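# Pull the stained block from the row and lay it flat

## Task

Remove the block with the yellow-brown stain from the row of on-edge blocks and lay it flat on an empty part of the bench, clear of the row. Then push the row back together so the grey blocks stand face to face again. Finally release everything and move the grippers away.

## Robot and tools

Robot: two arms, left_arm and right_arm, each with a two-finger parallel gripper and a wrist camera (cam_left_wrist and cam_right_wrist, both 504x504 pixels). Loose objects may occasionally get a brief tug or shove from outside. Nothing may leave the table, or the job fails.

Frame: a single scene frame shared by both arms. The origin sits on the table surface midway between the arms, +x points out across the table, +z points up, and left_arm is on the +y side. The arm names do not refer to image sides. Printed hand positions can be slightly wrong, more so at full reach.

Gripper axes: the fingers extend along the gripper's +z and close along its y. end_effector_position is the point between the pads, about 1 cm short of the fingertips.

The 16-number row: one flat list covering both arms, even when only one moves. The first 8 numbers are left_arm: x, y, z (metres), qw, qx, qy, qz (unit quaternion, w first), opening. The next 8 are right_arm in the same order. Position and quaternion are absolute targets in the scene frame, not offsets. Opening runs from -1 (closed) to +1 (fully open, 0.094 m). To keep an arm still, repeat its last reported pose exactly, with the opening it should keep. To keep an orientation steady, resend the same quaternion every time instead of copying a drifted reported one. Any target more than 0.6 m from the arm's last reported position, along any of that gripper's axes, gets the whole call refused and nothing moves.

Tools:
- execute_actions: argument actions is a list holding zero or one item. An empty list just returns the current state. An action item has rows (1 to 15 rows of 16 numbers, one per control step of 1/30 s) and optional steps (up to 15, default 15); if rows run out, the last one repeats. A wait item has only steps (up to 300), counted from the previous result, so reply time counts inside it. Optional pictures (true/false) controls whether camera images come back; by default they do.
- move: target is one 16-number row; speed is the top path speed in m/s, 0.002 to 0.5, default 0.25 (turn rate up to twice that in rad/s). Both grippers travel straight lines to their targets, finishing together, lasting 0.5 to 10 s; the opening is applied at the start. Paths ignore obstacles and the other arm. Grippers trail the path, may deviate, and can overshoot speed near a straight arm. Faster contact hits harder, and targets set deeper past a contact press harder.
- wait: seconds, 0 to 10; nothing new is sent.
- zoom_image: camera (one of the two names) and region [x0, y0, x1, y1] in pixels from the top-left, at most 504 by 504, for a sharper look at the latest image.
- finished_scene: scene, the number of the current scene; ends and grades it irreversibly.

Control details: each step, the commanded pose is limited to within 70 mm and 16 degrees of the measured one; the damped IK favours position over orientation. After an action ends, an arm continues at most to its last clipped pose, so long moves need several calls. Moves often end a centimetre or more short, usually low. Joint limits (rad): waist -2.618 to 3.054, shoulder 0 to 3.142, elbow 0 to 3.142, wrist pitch -1.571 to 1.571, wrist yaw -1.571 to 1.571, wrist roll -2.094 to 2.094. The simulation keeps running while replies are written.

Gripping: grip_measured reports finger opening on the command scale; the last Joint positions number is the opening in metres. Readings can be off by about 1 mm. To hold something, command about 0.03 below grip_measured for a firm grip, less for a lighter one. Pads push up to roughly 50 to 62 N; very thin parts get less force.

Result lines: the state line lists each arm's position and quaternion. "Hand target" is the pose the controller is currently driving toward. "pose unreachable" means the clearance check altered or blocked a command for the named arm; HELD marks steps where that happened. A move adds a "move:" line with its ending (done, off_target, moving, held, fault), any limits (paced: the pose was clipped; held: some steps were blocked, after which the arm may jump faster), and each gripper's distance from its target. If only one arm is named, the other finished fine. FAULT lines mark arm stops. Joint torques are total drive output, noisy and offset, not pure contact load.

Motor heat: holding loads warms motors, even while idle. MOTOR HOT appears at 75 °C; at 90 °C that arm stops for 10 s; at 100 °C it goes limp and drops. These show as OVER-TEMPERATURE FAULT.

Avoid: collisions or hard pressing between arms (may end the scene), knocking blocks off the table, dropping or slamming the block, and fast or deep pushes into the row. Finish with fingers open and grippers lifted clear.

Each tool is called after "Call:" as a command line: name --argument value for each argument, lists and objects as JSON in quotes; but a table of rows of numbers goes row by row, as --pt "numbers of a row", without its own name.

## Session

Call:
execute_actions --actions '[]'

Scene clock: 0.00 s of 4800.00 s.
left_arm: end_effector_position=(+0.3815, -0.2406, +0.2709) grip_measured=+1.000 end_effector_quat_wxyz=(+0.709, +0.617, +0.248, +0.236) | right_arm: end_effector_position=(+0.2483, -0.4986, +0.1239) grip_measured=+1.000 end_effector_quat_wxyz=(+0.011, +0.598, +0.801, +0.020)
Joint positions: left_arm=[-0.856  2.181  1.562  0.737 -0.15   1.528  0.094] | right_arm=[-0.45   1.641  1.362 -1.266 -0.039  0.706  0.094]
Joint velocities: left_arm=[-0.012 -0.002 -0.007 -0.007  0.007  0.037  0.   ] | right_arm=[-0.017 -0.007  0.007  0.051 -0.007 -0.066  0.   ]
Joint torques (N m, as the arm reports them, + toward a larger angle): no reading
Hand target (left_arm): +0.381, -0.239, +0.284; +0.719, +0.605, +0.250, +0.234
Hand target (right_arm): +0.250, -0.501, +0.130; +0.023, +0.598, +0.801, +0.017

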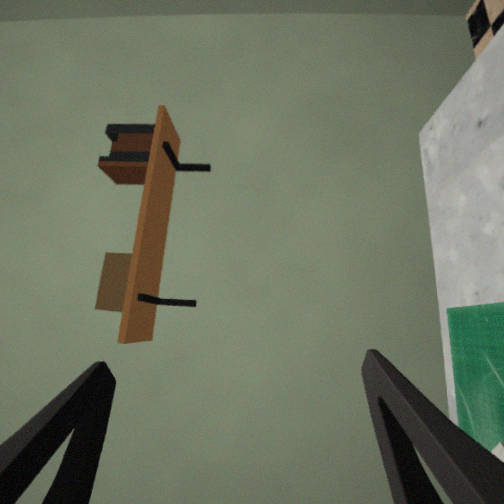

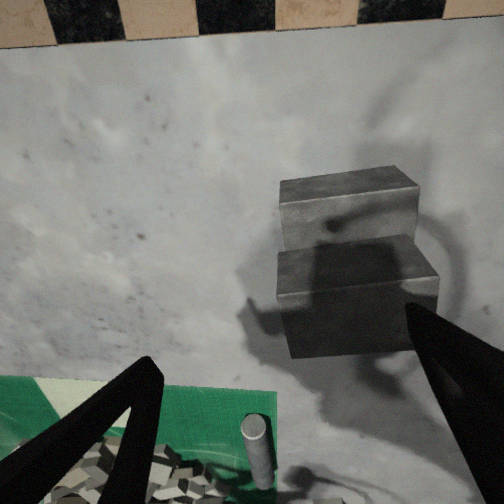

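Call:
move --target '[0.2,0.15,0.38,0,0,1,0,1, 0.2,-0.35,0.36,0,0,1,0,1]'

Scene clock: 19.23 s of 4800.00 s.
left_arm: end_effector_position=(+0.2091, +0.1433, +0.3802) grip_measured=+1.000 end_effector_quat_wxyz=(+0.279, +0.023, +0.938, -0.202) | right_arm: end_effector_position=(+0.2051, -0.3494, +0.3487) grip_measured=+1.000 end_effector_quat_wxyz=(+0.319, +0.022, +0.948, +0.004)
Joint positions: left_arm=[-0.544  1.242  1.925 -1.551 -0.035 -0.643  0.094] | right_arm=[ 0.068  1.092  1.728 -1.559 -0.03  -0.003  0.094]
Joint velocities: left_arm=[ 0.002  0.027 -0.017 -0.007  0.066  0.051  0.   ] | right_arm=[ 0.002 -0.007 -0.012  0.007 -0.022  0.066  0.   ]
Joint torques (N m, as the arm reports them, + toward a larger angle): left_arm=[ 0.77 -3.03  4.06  1.54 -0.03 -0.03] | right_arm=[ 0.69 -2.94  7.8   1.49  0.05 -0.14]
Hand target (left_arm): +0.205, +0.148, +0.380; +0.279, +0.017, +0.938, -0.205
Hand target (right_arm): +0.200, -0.349, +0.359; +0.338, +0.013, +0.941, -0.001
Off the commanded pose (left_arm): 0.011 m, 40 deg; orientation clipped at the last step of the last action.
Off the commanded pose (right_arm): 0.012 m, 37 deg; orientation clipped at the last step of the last action.
joint sent to its limit (left arm) — the command would take joint 4 (wrist pitch) past its lower limit, so that joint was sent only as far as its limit.
joint sent to its limit (right arm) — the command would take joint 4 (wrist pitch) past its lower limit, so that joint was sent only as far as its limit.
After step 90, 9.70 s passed at rest.
move: off_target (left_arm, right_arm); limits=paced

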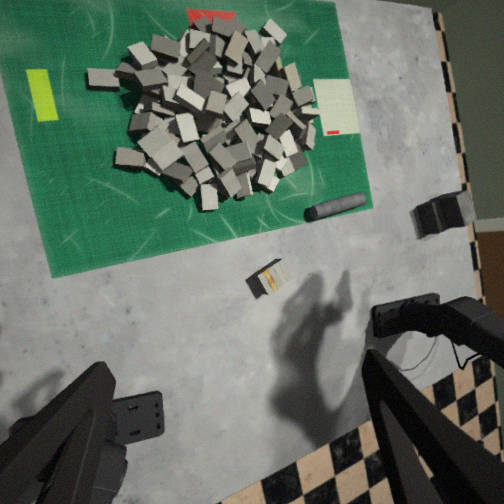

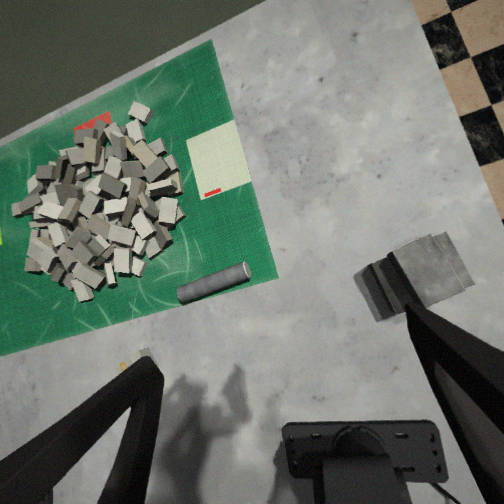

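Call:
zoom_image --camera "cam_left_wrist" --region '[220, 235, 320, 320]'

Call:
move --target '[0.2,0.0,0.22,0,0,1,0,1, 0.205,-0.35,0.35,0.319,0.022,0.948,0.004,1]'

Region (220, 235, 320, 320) of cam_left_wrist's 504x504 image, scaled by 5.040, with more detail than that image has; it fills the top 428 rows of this view, and the rest is white.

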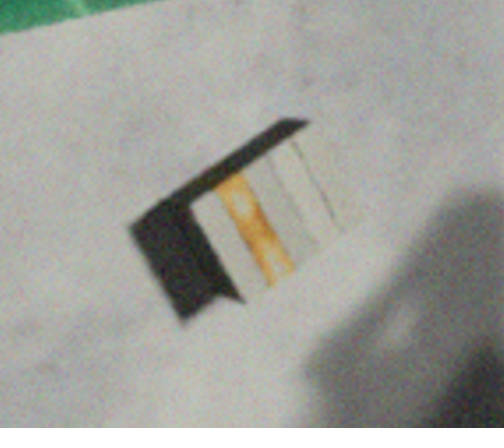

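Scene clock: 32.27 s of 4800.00 s.
left_arm: end_effector_position=(+0.1977, +0.0027, +0.2105) grip_measured=+1.000 end_effector_quat_wxyz=(+0.028, +0.006, +0.998, -0.047) | right_arm: end_effector_position=(+0.2051, -0.3494, +0.3487) grip_measured=+1.000 end_effector_quat_wxyz=(+0.319, +0.021, +0.948, +0.004)
Joint positions: left_arm=[-0.86   1.805  1.897 -1.552  0.001 -1.01   0.094] | right_arm=[ 0.068  1.092  1.728 -1.559 -0.03  -0.004  0.094]
Joint velocities: left_arm=[-0.002  0.012  0.007 -0.051 -0.007 -0.022  0.   ] | right_arm=[-0.027 -0.012 -0.002  0.022 -0.11  -0.022  0.   ]
Joint torques (N m, as the arm reports them, + toward a larger angle): left_arm=[-0.34 -8.31  8.75  0.58 -0.04 -0.11] | right_arm=[-0.28 -1.13  6.03  1.52 -0.05  0.01]
Hand target (left_arm): +0.198, -0.001, +0.217; +0.035, +0.003, +0.998, -0.056
Hand target (right_arm): +0.205, -0.350, +0.350; +0.319, +0.022, +0.947, +0.004
Off the commanded pose (left_arm): 0.010 m, 6 deg.
Off the commanded pose (right_arm): 0.001 m, 0 deg.
joint sent to its limit (left arm) — the command would take joint 4 (wrist pitch) past its lower limit, so that joint was sent only as far as its limit.
joint sent to its limit (right arm) — the command would take joint 4 (wrist pitch) past its lower limit, so that joint was sent only as far as its limit.
After step 90, 8.07 s passed at rest.
move: off_target (left_arm)

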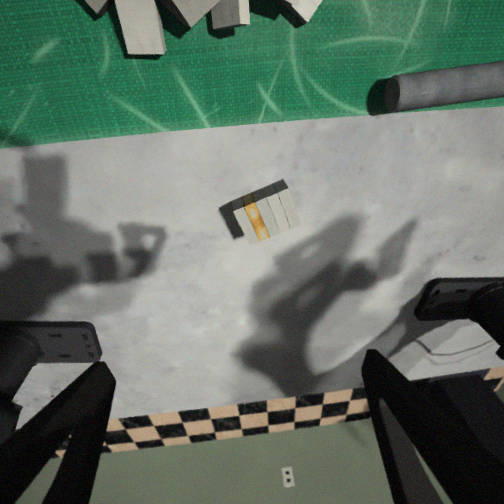

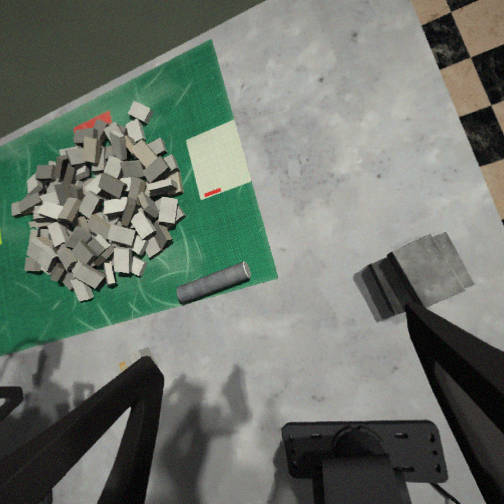

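Call:
move --target '[0.13,-0.02,0.13,0,0,1,0,1, 0.205,-0.35,0.35,0.319,0.022,0.948,0.004,1]'

Scene clock: 44.30 s of 4800.00 s.
left_arm: end_effector_position=(+0.1262, -0.0180, +0.1359) grip_measured=+1.000 end_effector_quat_wxyz=(-0.005, +0.006, +1.000, -0.005) | right_arm: end_effector_position=(+0.2051, -0.3494, +0.3487) grip_measured=+1.000 end_effector_quat_wxyz=(+0.319, +0.021, +0.948, +0.004)
Joint positions: left_arm=[-1.07   1.805  1.601 -1.359  0.013 -1.219  0.094] | right_arm=[ 0.068  1.092  1.728 -1.559 -0.03  -0.004  0.094]
Joint velocities: left_arm=[ 0.007 -0.007 -0.012 -0.051  0.007 -0.051  0.   ] | right_arm=[ 0.012 -0.002 -0.007  0.022  0.066 -0.037  0.   ]
Joint torques (N m, as the arm reports them, + toward a larger angle): left_arm=[ 0.09 -7.28  6.19  0.56 -0.15 -0.08] | right_arm=[-0.37 -1.01  6.22  1.52 -0.03  0.02]
Hand target (left_arm): +0.129, -0.020, +0.130; -0.000, +0.001, +1.000, -0.001
Hand target (right_arm): +0.205, -0.350, +0.350; +0.319, +0.022, +0.947, +0.004
Off the commanded pose (left_arm): 0.007 m, 1 deg.
Off the commanded pose (right_arm): 0.001 m, 0 deg.
joint sent to its limit (right arm) — the command would take joint 4 (wrist pitch) past its lower limit, so that joint was sent only as far as its limit.
After step 90, 7.97 s passed at rest.
move: done

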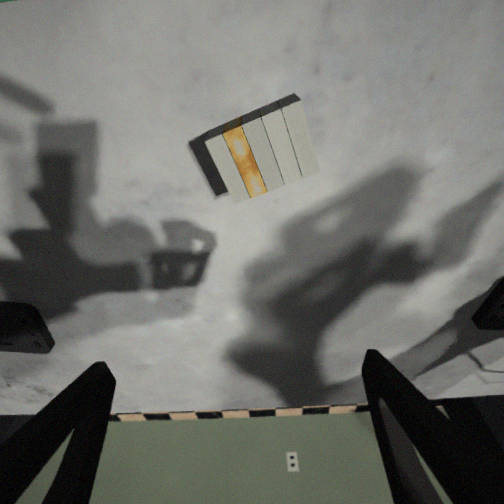

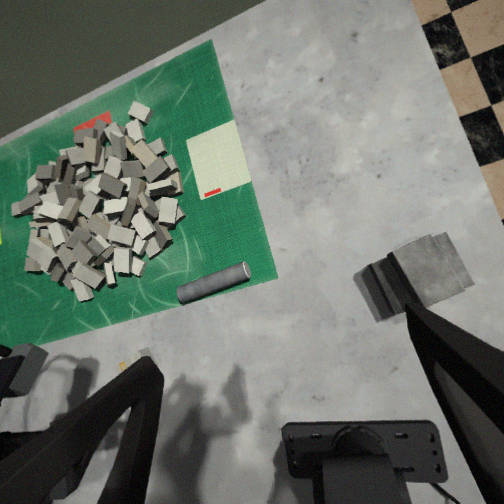

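Call:
move --target '[0.13,-0.0,0.10,0,0.537,0.843,0,1, 0.205,-0.35,0.35,0.319,0.022,0.948,0.004,1]'

Scene clock: 65.10 s of 4800.00 s.
left_arm: end_effector_position=(+0.1263, +0.0022, +0.0940) grip_measured=+1.000 end_effector_quat_wxyz=(-0.018, +0.535, +0.845, +0.012) | right_arm: end_effector_position=(+0.2051, -0.3494, +0.3487) grip_measured=+1.000 end_effector_quat_wxyz=(+0.319, +0.021, +0.948, +0.004)
Joint positions: left_arm=[-1.055  1.788  1.412 -1.238  0.002 -0.087  0.094] | right_arm=[ 0.068  1.092  1.728 -1.559 -0.03  -0.004  0.094]
Joint velocities: left_arm=[ 0.012 -0.007  0.022 -0.007 -0.007  0.051  0.   ] | right_arm=[ 0.002  0.007  0.007  0.007 -0.095 -0.081  0.   ]
Joint torques (N m, as the arm reports them, + toward a larger angle): left_arm=[  0.64 -10.8    5.74   0.51  -0.05   0.13] | right_arm=[-0.46 -1.01  6.09  1.5  -0.07  0.01]
Hand target (left_arm): +0.130, +0.000, +0.100; -0.000, +0.537, +0.843, +0.001
Hand target (right_arm): +0.205, -0.350, +0.350; +0.319, +0.022, +0.947, +0.004
Off the commanded pose (left_arm): 0.007 m, 2 deg.
Off the commanded pose (right_arm): 0.001 m, 0 deg.
joint sent to its limit (right arm) — the command would take joint 4 (wrist pitch) past its lower limit, so that joint was sent only as far as its limit.
After step 90, 14.97 s passed at rest.
move: done

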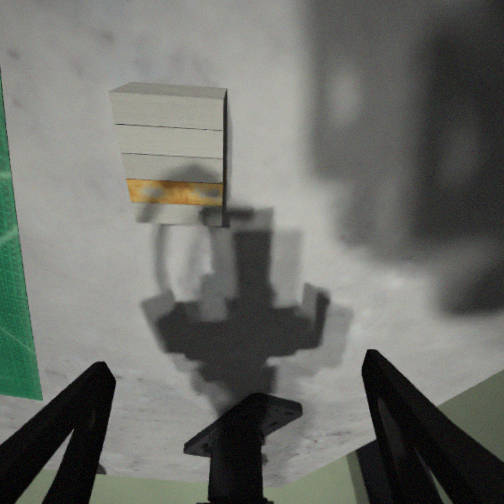

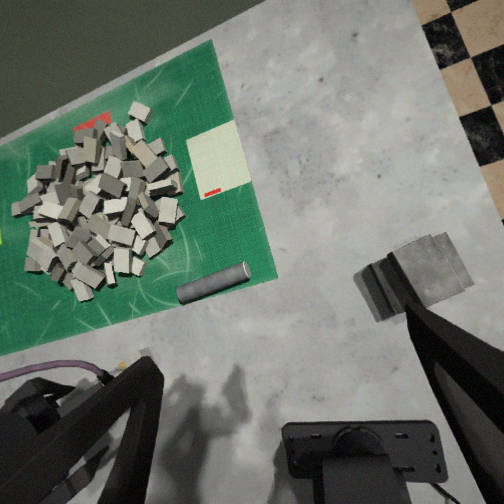

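Call:
move --target '[0.166,-0.016,0.10,0,0.537,0.843,0,0.3, 0.205,-0.35,0.35,0.319,0.022,0.948,0.004,1]' --speed 0.1

Scene clock: 81.37 s of 4800.00 s.
left_arm: end_effector_position=(+0.1620, -0.0109, +0.0984) grip_measured=+0.301 end_effector_quat_wxyz=(-0.004, +0.533, +0.846, +0.002) | right_arm: end_effector_position=(+0.2051, -0.3494, +0.3487) grip_measured=+1.000 end_effector_quat_wxyz=(+0.319, +0.021, +0.948, +0.004)
Joint positions: left_arm=[-0.971  1.853  1.512 -1.239  0.001 -0.009  0.061] | right_arm=[ 0.068  1.092  1.728 -1.559 -0.03  -0.004  0.094]
Joint velocities: left_arm=[ 0.017 -0.002  0.022 -0.051 -0.022 -0.007  0.001] | right_arm=[-0.002 -0.002 -0.002 -0.037  0.125  0.022  0.   ]
Joint torques (N m, as the arm reports them, + toward a larger angle): left_arm=[ 0.34 -7.89  9.12  0.39 -0.06  0.12] | right_arm=[-0.53 -1.07  6.07  1.49 -0.04  0.04]
Hand target (left_arm): +0.166, -0.016, +0.100; +0.000, +0.537, +0.844, +0.000
Hand target (right_arm): +0.205, -0.350, +0.350; +0.319, +0.022, +0.947, +0.004
Off the commanded pose (left_arm): 0.007 m, 1 deg.
Off the commanded pose (right_arm): 0.001 m, 0 deg.
joint sent to its limit (right arm) — the command would take joint 4 (wrist pitch) past its lower limit, so that joint was sent only as far as its limit.
After step 90, 12.50 s passed at rest.
move: done

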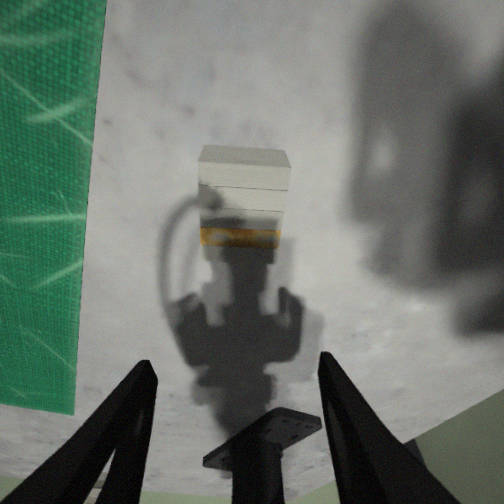

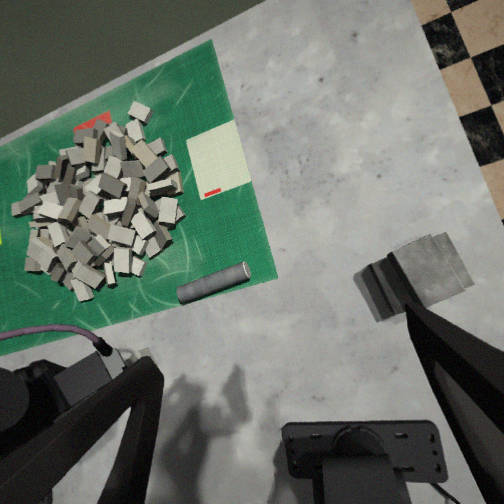

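Call:
move --target '[0.166,-0.016,0.05,0,0.537,0.843,0,0.3, 0.205,-0.35,0.35,0.319,0.022,0.948,0.004,1]' --speed 0.07

Scene clock: 93.63 s of 4800.00 s.
left_arm: end_effector_position=(+0.1630, -0.0131, +0.0546) grip_measured=+0.301 end_effector_quat_wxyz=(-0.004, +0.535, +0.845, +0.002) | right_arm: end_effector_position=(+0.2051, -0.3494, +0.3487) grip_measured=+1.000 end_effector_quat_wxyz=(+0.319, +0.021, +0.948, +0.004)
Joint positions: left_arm=[-0.971  1.892  1.387 -1.075  0.001 -0.004  0.061] | right_arm=[ 0.068  1.092  1.728 -1.559 -0.03  -0.004  0.094]
Joint velocities: left_arm=[0.007 0.017 0.002 0.007 0.022 0.007 0.   ] | right_arm=[-0.037  0.002  0.002 -0.037 -0.081  0.022  0.   ]
Joint torques (N m, as the arm reports them, + toward a larger angle): left_arm=[ 0.46 -8.5   6.02  0.59 -0.01  0.11] | right_arm=[-0.26 -1.02  6.04  1.5  -0.02  0.02]
Hand target (left_arm): +0.166, -0.016, +0.050; -0.000, +0.537, +0.843, +0.000
Hand target (right_arm): +0.205, -0.350, +0.350; +0.319, +0.022, +0.947, +0.004
Off the commanded pose (left_arm): 0.006 m, 1 deg.
Off the commanded pose (right_arm): 0.001 m, 0 deg.
joint sent to its limit (right arm) — the command would take joint 4 (wrist pitch) past its lower limit, so that joint was sent only as far as its limit.
After step 90, 8.07 s passed at rest.
move: done

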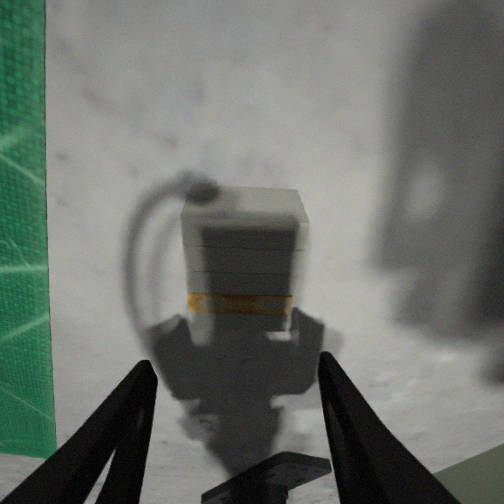

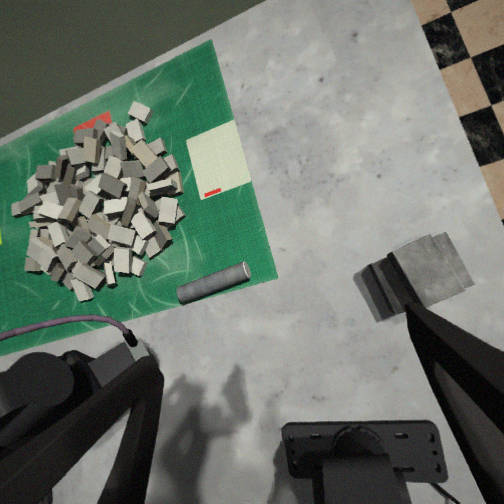

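Call:
move --target '[0.166,-0.016,0.028,0,0.537,0.843,0,0.3, 0.205,-0.35,0.35,0.319,0.022,0.948,0.004,1]' --speed 0.04

Call:
zoom_image --camera "cam_left_wrist" --region '[110, 200, 380, 470]'

Scene clock: 102.60 s of 4800.00 s.
left_arm: end_effector_position=(+0.1636, -0.0142, +0.0337) grip_measured=+0.301 end_effector_quat_wxyz=(-0.002, +0.535, +0.845, +0.001) | right_arm: end_effector_position=(+0.2051, -0.3494, +0.3487) grip_measured=+1.000 end_effector_quat_wxyz=(+0.319, +0.021, +0.948, +0.004)
Joint positions: left_arm=[-0.971  1.917  1.334 -0.993  0.001 -0.004  0.061] | right_arm=[ 0.068  1.092  1.728 -1.559 -0.03  -0.004  0.094]
Joint velocities: left_arm=[-0.037 -0.007  0.007  0.022  0.007 -0.037 -0.   ] | right_arm=[-0.017 -0.007 -0.017 -0.007  0.037  0.022  0.   ]
Joint torques (N m, as the arm reports them, + toward a larger angle): left_arm=[ 0.23 -8.39  5.99  0.59 -0.02  0.11] | right_arm=[-0.38 -1.1   6.11  1.46 -0.08  0.01]
Hand target (left_arm): +0.166, -0.016, +0.028; -0.000, +0.537, +0.843, +0.000
Hand target (right_arm): +0.205, -0.350, +0.350; +0.319, +0.022, +0.947, +0.004
Off the commanded pose (left_arm): 0.006 m, 0 deg.
Off the commanded pose (right_arm): 0.001 m, 0 deg.
joint sent to its limit (right arm) — the command would take joint 4 (wrist pitch) past its lower limit, so that joint was sent only as far as its limit.
After step 90, 4.87 s passed at rest.
move: done

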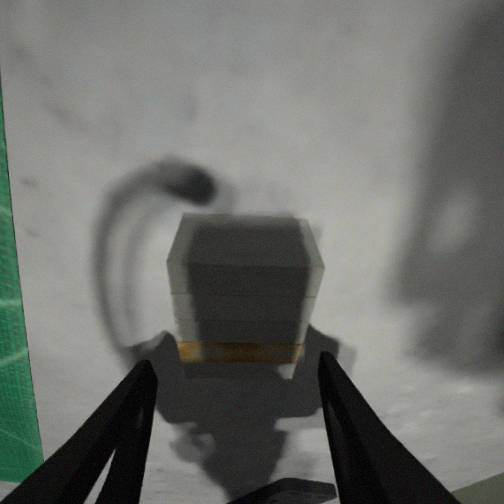

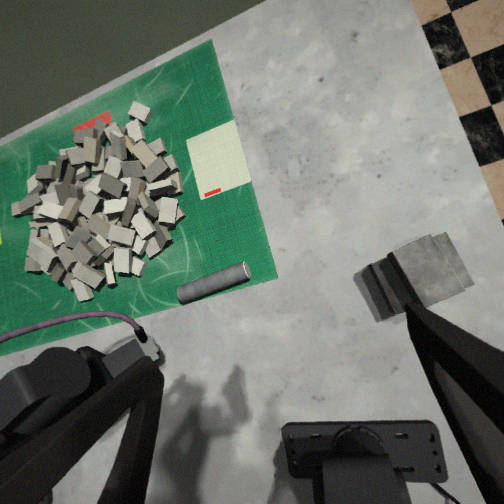

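Region (110, 200, 380, 470) of cam_left_wrist's 504x504 image, scaled by 1.867, with more detail than that image has.

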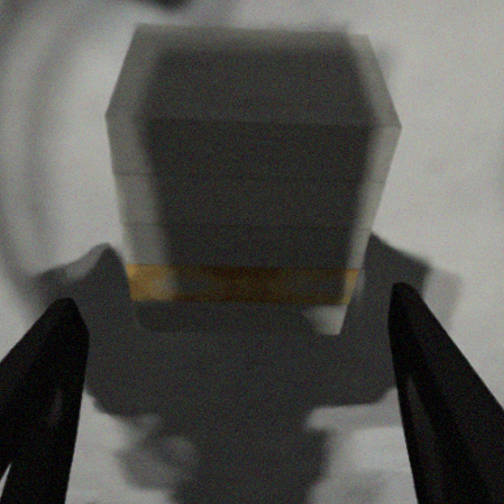

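Call:
move --target '[0.164,-0.012,0.018,0,0.537,0.843,0,0.0, 0.205,-0.35,0.35,0.319,0.022,0.948,0.004,1]' --speed 0.02

Call:
zoom_image --camera "cam_left_wrist" --region '[110, 230, 380, 500]'

Scene clock: 120.90 s of 4800.00 s.
left_arm: end_effector_position=(+0.1618, -0.0104, +0.0237) grip_measured=+0.001 end_effector_quat_wxyz=(-0.003, +0.535, +0.845, +0.001) | right_arm: end_effector_position=(+0.2051, -0.3494, +0.3487) grip_measured=+1.000 end_effector_quat_wxyz=(+0.319, +0.021, +0.948, +0.004)
Joint positions: left_arm=[-0.971  1.917  1.291 -0.952  0.001 -0.004  0.047] | right_arm=[ 0.068  1.092  1.728 -1.559 -0.03  -0.004  0.094]
Joint velocities: left_arm=[ 0.007 -0.017 -0.007  0.007 -0.022 -0.037  0.   ] | right_arm=[-0.017 -0.017 -0.002  0.037 -0.051 -0.037  0.   ]
Joint torques (N m, as the arm reports them, + toward a larger angle): left_arm=[ 0.2  -8.53  5.57  0.6  -0.03  0.13] | right_arm=[-0.39 -1.12  6.17  1.52 -0.04  0.01]
Hand target (left_arm): +0.164, -0.012, +0.018; -0.000, +0.537, +0.843, +0.000
Hand target (right_arm): +0.205, -0.350, +0.350; +0.319, +0.022, +0.947, +0.004
Off the commanded pose (left_arm): 0.006 m, 1 deg.
Off the commanded pose (right_arm): 0.001 m, 0 deg.
joint sent to its limit (right arm) — the command would take joint 4 (wrist pitch) past its lower limit, so that joint was sent only as far as its limit.
After step 90, 14.27 s passed at rest.
move: done

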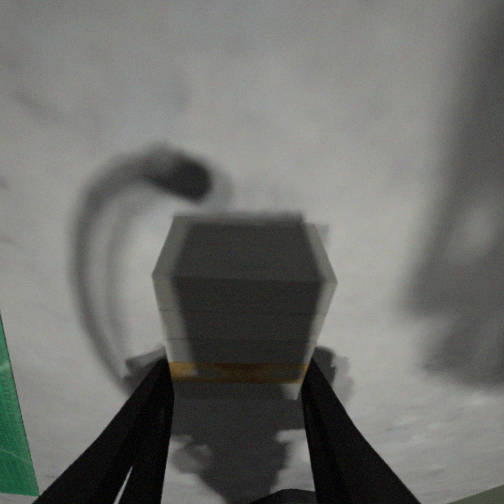

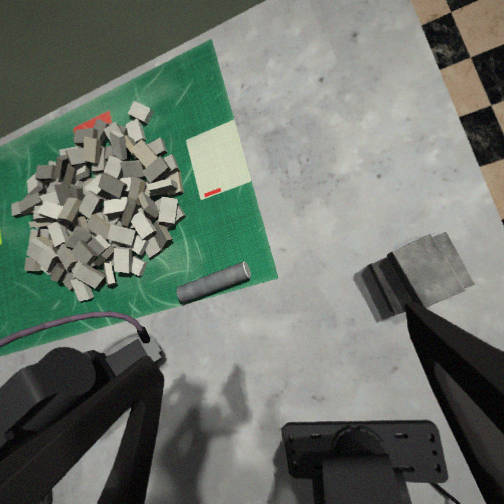

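Region (110, 230, 380, 500) of cam_left_wrist's 504x504 image, scaled by 1.867, with more detail than that image has.

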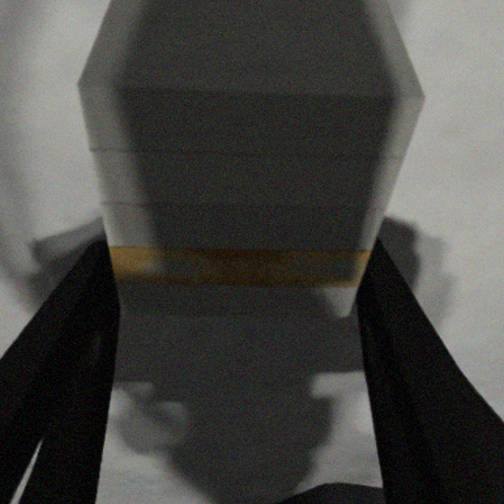

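Close and see.

Call:
move --target '[0.164,-0.012,0.018,0,0.537,0.843,0,-0.25, 0.205,-0.35,0.35,0.319,0.022,0.948,0.004,1]' --speed 0.02

Scene clock: 125.97 s of 4800.00 s.
left_arm: end_effector_position=(+0.1619, -0.0114, +0.0237) grip_measured=-0.162 end_effector_quat_wxyz=(-0.002, +0.535, +0.845, -0.000) | right_arm: end_effector_position=(+0.2051, -0.3494, +0.3487) grip_measured=+1.000 end_effector_quat_wxyz=(+0.319, +0.021, +0.948, +0.004)
Joint positions: left_arm=[-0.971  1.917  1.291 -0.948  0.002 -0.004  0.039] | right_arm=[ 0.068  1.092  1.728 -1.559 -0.03  -0.004  0.094]
Joint velocities: left_arm=[-0.022 -0.012  0.007  0.022 -0.022 -0.022 -0.002] | right_arm=[ 0.017  0.007 -0.002  0.037 -0.022  0.066  0.   ]
Joint torques (N m, as the arm reports them, + toward a larger angle): left_arm=[ 0.34 -8.42  5.5   0.62 -0.04  0.1 ] | right_arm=[-0.38 -1.14  6.2   1.49 -0.04  0.  ]
Hand target (left_arm): +0.164, -0.012, +0.018; -0.000, +0.537, +0.843, +0.000
Hand target (right_arm): +0.205, -0.350, +0.350; +0.319, +0.022, +0.947, +0.004
Off the commanded pose (left_arm): 0.006 m, 0 deg.
Off the commanded pose (right_arm): 0.001 m, 0 deg.
joint sent to its limit (right arm) — the command would take joint 4 (wrist pitch) past its lower limit, so that joint was sent only as far as its limit.
After step 90, 1.37 s passed at rest.
move: done

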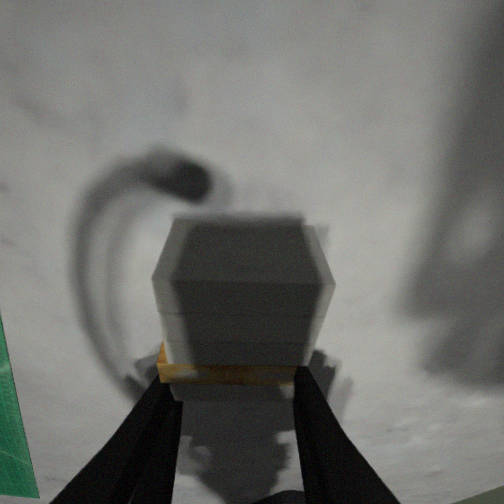

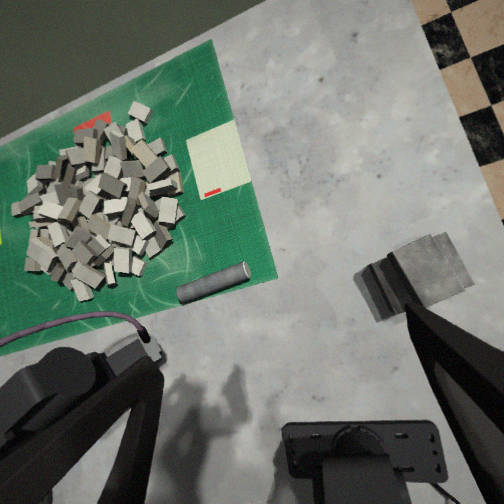

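Call:
move --target '[0.145,0.029,0.021,0,0.537,0.843,0,-0.2, 0.205,-0.35,0.35,0.319,0.022,0.948,0.004,1]' --speed 0.02

Call:
zoom_image --camera "cam_left_wrist" --region '[90, 150, 400, 460]'

Scene clock: 133.33 s of 4800.00 s.
left_arm: end_effector_position=(+0.1500, +0.0142, +0.0232) grip_measured=-0.162 end_effector_quat_wxyz=(+0.016, +0.535, +0.845, -0.011) | right_arm: end_effector_position=(+0.2051, -0.3494, +0.3487) grip_measured=+1.000 end_effector_quat_wxyz=(+0.319, +0.021, +0.948, +0.004)
Joint positions: left_arm=[-0.971  1.783  1.112 -0.862  0.002 -0.004  0.039] | right_arm=[ 0.068  1.092  1.728 -1.559 -0.03  -0.004  0.094]
Joint velocities: left_arm=[-0.002 -0.017 -0.007  0.051 -0.007  0.095  0.   ] | right_arm=[-0.017  0.002 -0.002 -0.022  0.022  0.037  0.   ]
Joint torques (N m, as the arm reports them, + toward a larger angle): left_arm=[ 0.47 -9.37  3.81  0.26 -0.07  0.17] | right_arm=[-0.45 -1.    6.14  1.5  -0.05  0.01]
Hand target (left_arm): +0.145, +0.029, +0.021; -0.000, +0.537, +0.843, -0.000
Hand target (right_arm): +0.205, -0.350, +0.350; +0.319, +0.022, +0.947, +0.004
Off the commanded pose (left_arm): 0.016 m, 2 deg.
Off the commanded pose (right_arm): 0.001 m, 0 deg.
joint sent to its limit (right arm) — the command would take joint 4 (wrist pitch) past its lower limit, so that joint was sent only as far as its limit.
After step 90, 1.93 s passed at rest.
move: off_target (left_arm)

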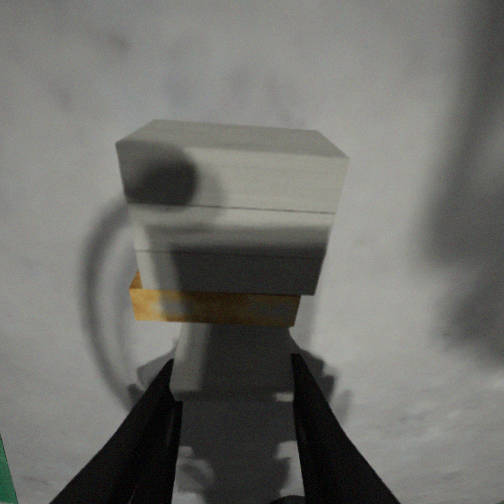

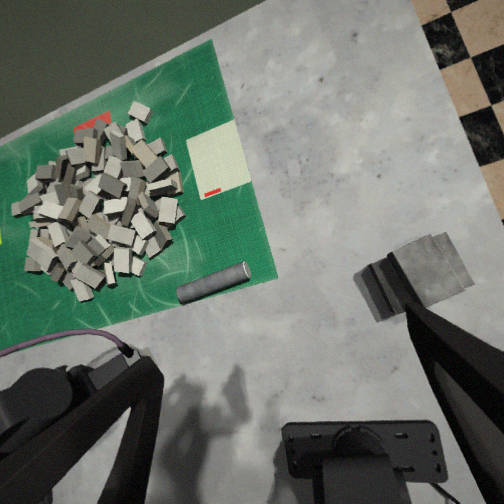

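Region (90, 150, 400, 460) of cam_left_wrist's 504x504 image, scaled by 1.626, with more detail than that image has.

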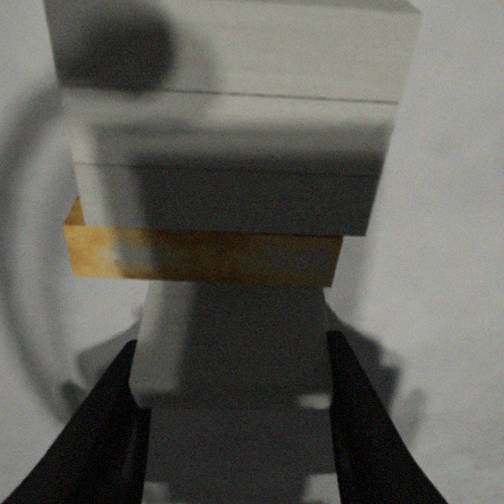

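Call:
move --target '[0.150,0.014,0.07,0,0.537,0.843,0,-0.2, 0.205,-0.35,0.35,0.319,0.022,0.948,0.004,1]' --speed 0.04

Call:
zoom_image --camera "cam_left_wrist" --region '[90, 100, 400, 460]'

Scene clock: 141.00 s of 4800.00 s.
left_arm: end_effector_position=(+0.1471, +0.0201, +0.0562) grip_measured=-0.162 end_effector_quat_wxyz=(-0.017, +0.535, +0.845, +0.009) | right_arm: end_effector_position=(+0.2051, -0.3494, +0.3487) grip_measured=+1.000 end_effector_quat_wxyz=(+0.319, +0.021, +0.948, +0.004)
Joint positions: left_arm=[-0.971  1.783  1.252 -1.078  0.002 -0.004  0.039] | right_arm=[ 0.068  1.092  1.728 -1.559 -0.03  -0.004  0.094]
Joint velocities: left_arm=[-0.002 -0.007 -0.007 -0.066  0.022 -0.007 -0.   ] | right_arm=[-0.007  0.007 -0.007 -0.022 -0.051 -0.007  0.   ]
Joint torques (N m, as the arm reports them, + toward a larger angle): left_arm=[-0.11 -9.85  8.78  0.27 -0.03  0.06] | right_arm=[-0.43 -1.02  6.17  1.53 -0.01  0.02]
Hand target (left_arm): +0.150, +0.014, +0.070; +0.000, +0.537, +0.843, -0.000
Hand target (right_arm): +0.205, -0.350, +0.350; +0.319, +0.022, +0.947, +0.004
Off the commanded pose (left_arm): 0.015 m, 2 deg.
Off the commanded pose (right_arm): 0.001 m, 0 deg.
joint sent to its limit (right arm) — the command would take joint 4 (wrist pitch) past its lower limit, so that joint was sent only as far as its limit.
After step 90, 3.03 s passed at rest.
move: off_target (left_arm)

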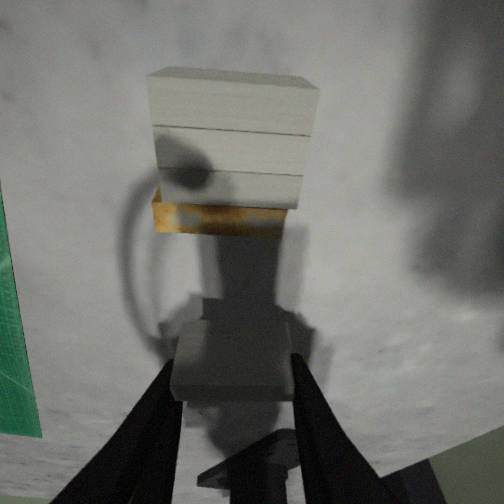

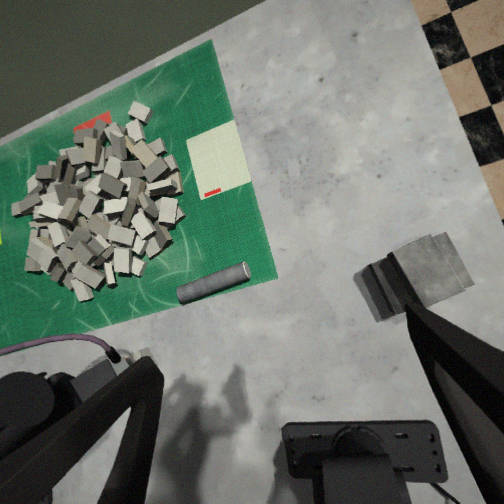

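Region (90, 100, 400, 460) of cam_left_wrist's 504x504 image, scaled by 1.400, with more detail than that image has; it fills the left 434 columns of this view, and the rest is white.

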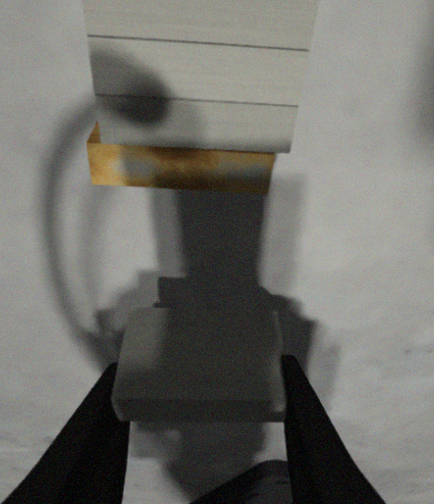

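Call:
move --target '[0.148,0.022,0.021,0,0.537,0.843,0,-0.2, 0.205,-0.35,0.35,0.319,0.022,0.948,0.004,1]' --speed 0.02

Call:
move --target '[0.151,0.015,0.017,0,0.537,0.843,0,-0.19, 0.205,-0.35,0.35,0.319,0.022,0.948,0.004,1]' --speed 0.01

Call:
zoom_image --camera "cam_left_wrist" --region '[90, 150, 400, 460]'

Scene clock: 156.70 s of 4800.00 s.
left_arm: end_effector_position=(+0.1450, +0.0247, +0.0251) grip_measured=-0.162 end_effector_quat_wxyz=(-0.006, +0.535, +0.845, +0.002) | right_arm: end_effector_position=(+0.2051, -0.3494, +0.3487) grip_measured=+1.000 end_effector_quat_wxyz=(+0.319, +0.021, +0.948, +0.004)
Joint positions: left_arm=[-0.971  1.783  1.121 -0.922  0.002 -0.004  0.039] | right_arm=[ 0.068  1.092  1.728 -1.559 -0.03  -0.004  0.094]
Joint velocities: left_arm=[ 0.007 -0.002 -0.017  0.022  0.007  0.007 -0.   ] | right_arm=[-0.002 -0.017 -0.002 -0.037 -0.007  0.037  0.   ]
Joint torques (N m, as the arm reports them, + toward a larger angle): left_arm=[ 0.41 -7.32  5.46  0.61 -0.01  0.14] | right_arm=[-0.37 -0.9   6.12  1.54 -0.04 -0.01]
Hand target (left_arm): +0.148, +0.022, +0.021; -0.000, +0.537, +0.844, +0.000
Hand target (right_arm): +0.205, -0.350, +0.350; +0.319, +0.022, +0.947, +0.004
Off the commanded pose (left_arm): 0.006 m, 1 deg.
Off the commanded pose (right_arm): 0.001 m, 0 deg.
joint sent to its limit (right arm) — the command would take joint 4 (wrist pitch) past its lower limit, so that joint was sent only as far as its limit.
After step 90, 10.70 s passed at rest.
move: done

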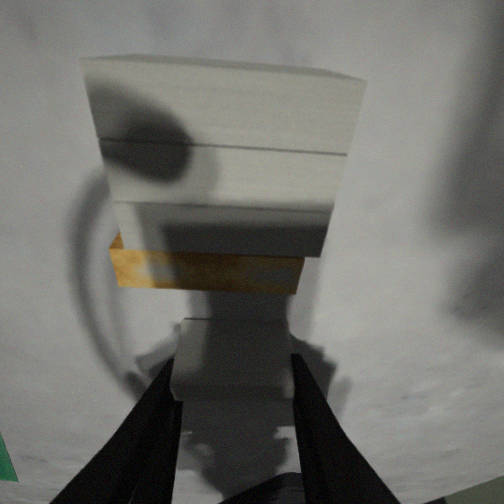

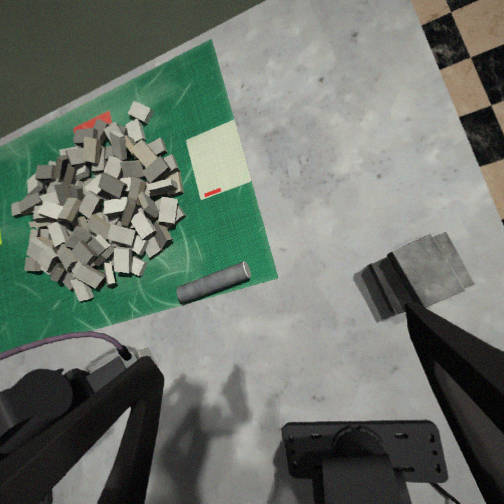

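Scene clock: 158.33 s of 4800.00 s.
left_arm: end_effector_position=(+0.1449, +0.0250, +0.0229) grip_measured=-0.162 end_effector_quat_wxyz=(-0.008, +0.535, +0.845, +0.004) | right_arm: end_effector_position=(+0.2051, -0.3494, +0.3487) grip_measured=+1.000 end_effector_quat_wxyz=(+0.319, +0.021, +0.948, +0.004)
Joint positions: left_arm=[-0.971  1.791  1.121 -0.92   0.002 -0.004  0.039] | right_arm=[ 0.068  1.092  1.728 -1.559 -0.03  -0.004  0.094]
Joint velocities: left_arm=[-0.012 -0.002  0.002 -0.022 -0.022  0.066  0.   ] | right_arm=[ 0.027  0.037  0.002  0.037 -0.037 -0.037  0.   ]
Joint torques (N m, as the arm reports them, + toward a larger angle): left_arm=[ 0.27 -5.3   7.72  0.69 -0.01  0.13] | right_arm=[-0.47 -1.01  6.42  1.5  -0.03  0.01]
Hand target (left_arm): +0.151, +0.015, +0.017; -0.000, +0.537, +0.843, +0.000
Hand target (right_arm): +0.205, -0.350, +0.350; +0.319, +0.022, +0.947, +0.004
Off the commanded pose (left_arm): 0.013 m, 1 deg.
Off the commanded pose (right_arm): 0.001 m, 0 deg.
joint sent to its limit (right arm) — the command would take joint 4 (wrist pitch) past its lower limit, so that joint was sent only as far as its limit.
move: off_target (left_arm)

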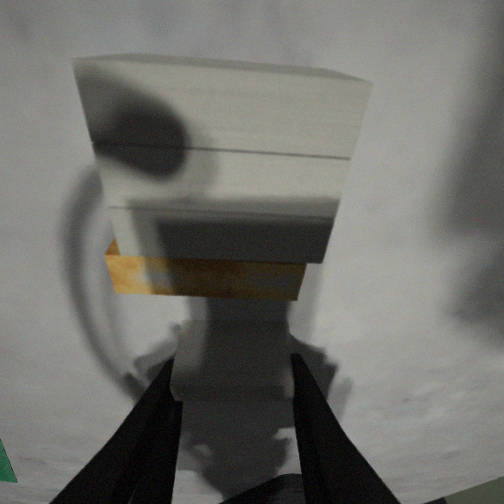

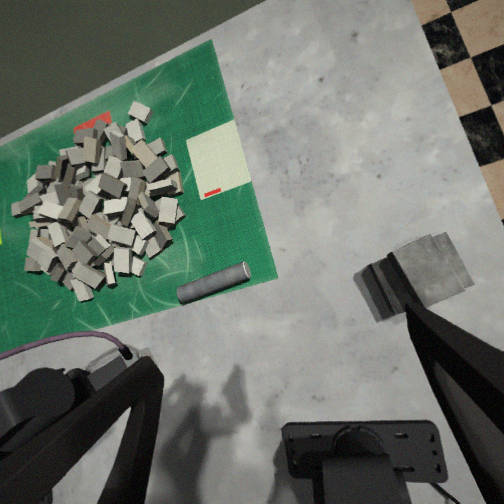

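Region (90, 150, 400, 460) of cam_left_wrist's 504x504 image, scaled by 1.626, with more detail than that image has.

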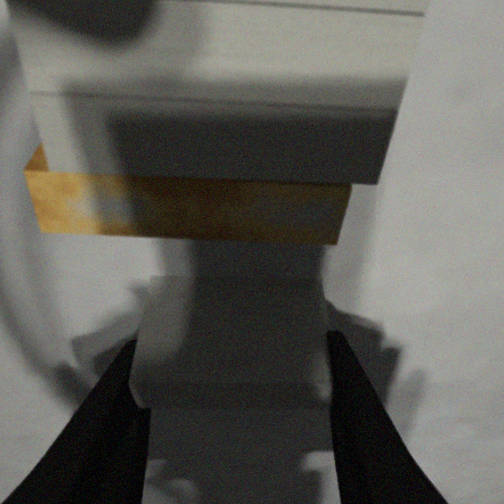

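Call:
move --target '[0.154,0.009,0.021,0,0.537,0.843,0,-0.18, 0.205,-0.35,0.35,0.319,0.022,0.948,0.004,1]' --speed 0.01

Call:
zoom_image --camera "cam_left_wrist" --region '[90, 150, 400, 460]'

Scene clock: 167.03 s of 4800.00 s.
left_arm: end_effector_position=(+0.1454, +0.0238, +0.0233) grip_measured=-0.162 end_effector_quat_wxyz=(-0.018, +0.535, +0.845, +0.010) | right_arm: end_effector_position=(+0.2051, -0.3494, +0.3487) grip_measured=+1.000 end_effector_quat_wxyz=(+0.319, +0.021, +0.948, +0.004)
Joint positions: left_arm=[-0.971  1.815  1.152 -0.95   0.002 -0.004  0.039] | right_arm=[ 0.068  1.092  1.728 -1.559 -0.03  -0.004  0.094]
Joint velocities: left_arm=[-0.007  0.007  0.007 -0.022  0.007  0.007 -0.   ] | right_arm=[-0.017  0.017 -0.012  0.037 -0.051  0.022  0.   ]
Joint torques (N m, as the arm reports them, + toward a larger angle): left_arm=[ 0.29 -6.12  8.31  0.71 -0.07  0.12] | right_arm=[-0.56 -1.1   6.21  1.48 -0.05  0.03]
Hand target (left_arm): +0.154, +0.010, +0.022; +0.000, +0.537, +0.843, +0.000
Hand target (right_arm): +0.205, -0.350, +0.350; +0.319, +0.022, +0.947, +0.004
Off the commanded pose (left_arm): 0.017 m, 2 deg.
Off the commanded pose (right_arm): 0.001 m, 0 deg.
joint sent to its limit (right arm) — the command would take joint 4 (wrist pitch) past its lower limit, so that joint was sent only as far as its limit.
After step 90, 3.63 s passed at rest.
move: off_target (left_arm)

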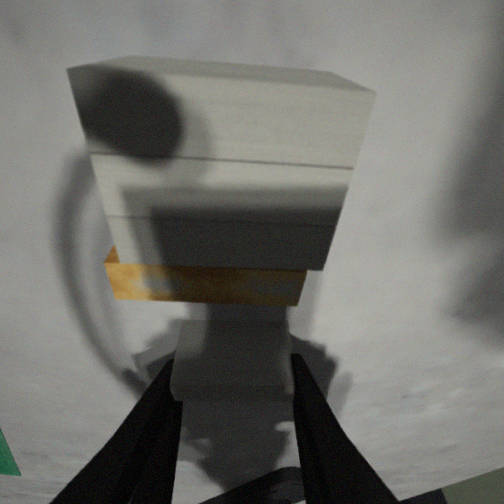

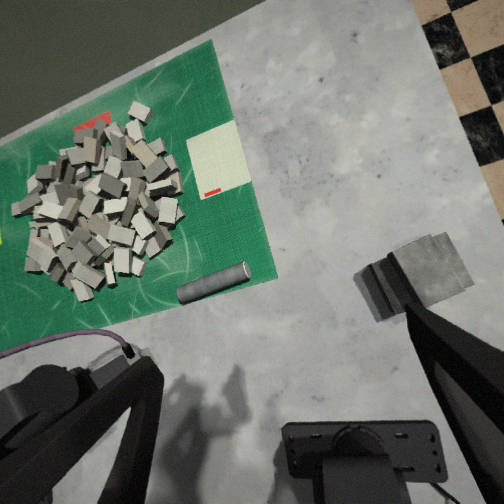

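Region (90, 150, 400, 460) of cam_left_wrist's 504x504 image, scaled by 1.626, with more detail than that image has.

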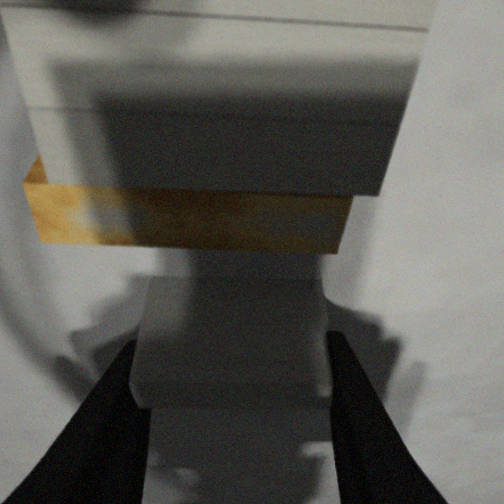

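Call:
move --target '[0.149,0.018,0.022,-0.08,0.535,0.840,0.05,-0.18, 0.205,-0.35,0.35,0.319,0.022,0.948,0.004,1]' --speed 0.03

Call:
move --target '[0.149,0.018,0.022,-0.08,0.535,0.840,0.05,0.25, 0.205,-0.35,0.35,0.319,0.022,0.948,0.004,1]' --speed 0.03

Scene clock: 182.47 s of 4800.00 s.
left_arm: end_effector_position=(+0.1463, +0.0219, +0.0238) grip_measured=-0.162 end_effector_quat_wxyz=(-0.079, +0.532, +0.841, +0.049) | right_arm: end_effector_position=(+0.2051, -0.3494, +0.3487) grip_measured=+1.000 end_effector_quat_wxyz=(+0.319, +0.021, +0.948, +0.004)
Joint positions: left_arm=[-0.971  1.952  1.323 -1.127  0.002 -0.004  0.039] | right_arm=[ 0.068  1.092  1.728 -1.559 -0.03  -0.004  0.094]
Joint velocities: left_arm=[ 0.027  0.002 -0.012 -0.022 -0.022 -0.022 -0.   ] | right_arm=[-0.007 -0.002 -0.002  0.022 -0.037  0.051  0.   ]
Joint torques (N m, as the arm reports them, + toward a larger angle): left_arm=[ 0.2  -7.34  7.69  0.09 -0.03  0.11] | right_arm=[-0.49 -1.09  6.16  1.5  -0.03  0.02]
Hand target (left_arm): +0.149, +0.018, +0.021; -0.080, +0.535, +0.839, +0.050
Hand target (right_arm): +0.205, -0.350, +0.350; +0.319, +0.022, +0.947, +0.004
Off the commanded pose (left_arm): 0.005 m, 0 deg.
Off the commanded pose (right_arm): 0.001 m, 0 deg.
joint sent to its limit (right arm) — the command would take joint 4 (wrist pitch) past its lower limit, so that joint was sent only as far as its limit.
After step 90, 9.73 s passed at rest.
move: done

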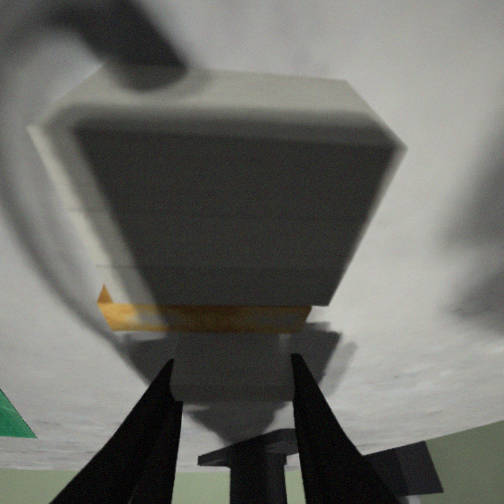

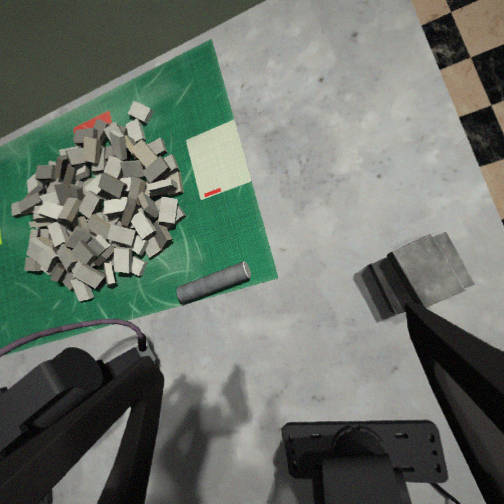

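Scene clock: 183.17 s of 4800.00 s.
left_arm: end_effector_position=(+0.1463, +0.0219, +0.0238) grip_measured=+0.249 end_effector_quat_wxyz=(-0.079, +0.532, +0.841, +0.049) | right_arm: end_effector_position=(+0.2051, -0.3494, +0.3487) grip_measured=+1.000 end_effector_quat_wxyz=(+0.319, +0.021, +0.948, +0.004)
Joint positions: left_arm=[-0.971  1.952  1.323 -1.127  0.002 -0.004  0.059] | right_arm=[ 0.068  1.092  1.728 -1.559 -0.03  -0.004  0.094]
Joint velocities: left_arm=[-0.002  0.002  0.012  0.007  0.007 -0.066  0.   ] | right_arm=[-0.012  0.002 -0.017  0.037 -0.007 -0.022  0.   ]
Joint torques (N m, as the arm reports them, + toward a larger angle): left_arm=[ 0.17 -7.41  7.86  0.01 -0.04  0.13] | right_arm=[-0.33 -1.07  6.18  1.48 -0.05 -0.01]
Hand target (left_arm): +0.149, +0.018, +0.022; -0.080, +0.535, +0.840, +0.050
Hand target (right_arm): +0.205, -0.350, +0.350; +0.319, +0.022, +0.947, +0.004
Off the commanded pose (left_arm): 0.005 m, 0 deg.
Off the commanded pose (right_arm): 0.001 m, 0 deg.
joint sent to its limit (right arm) — the command would take joint 4 (wrist pitch) past its lower limit, so that joint was sent only as far as its limit.
move: done

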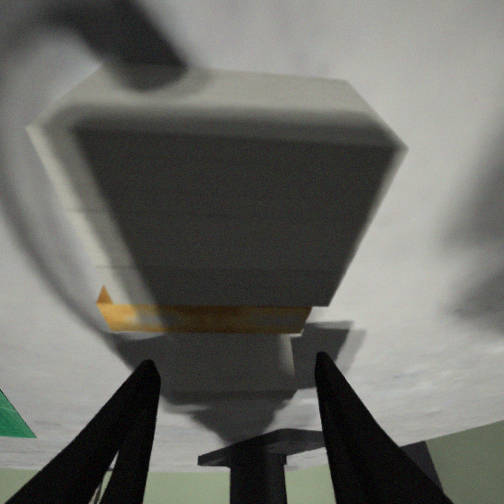

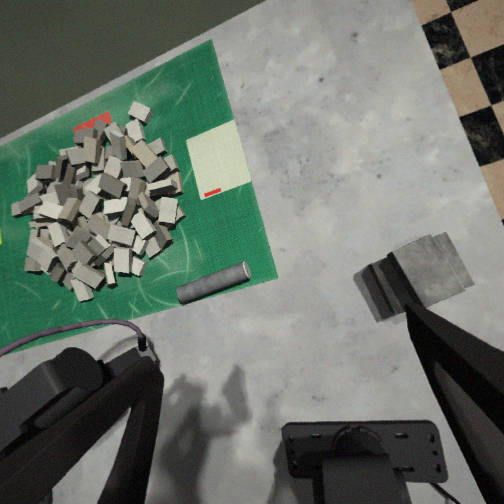

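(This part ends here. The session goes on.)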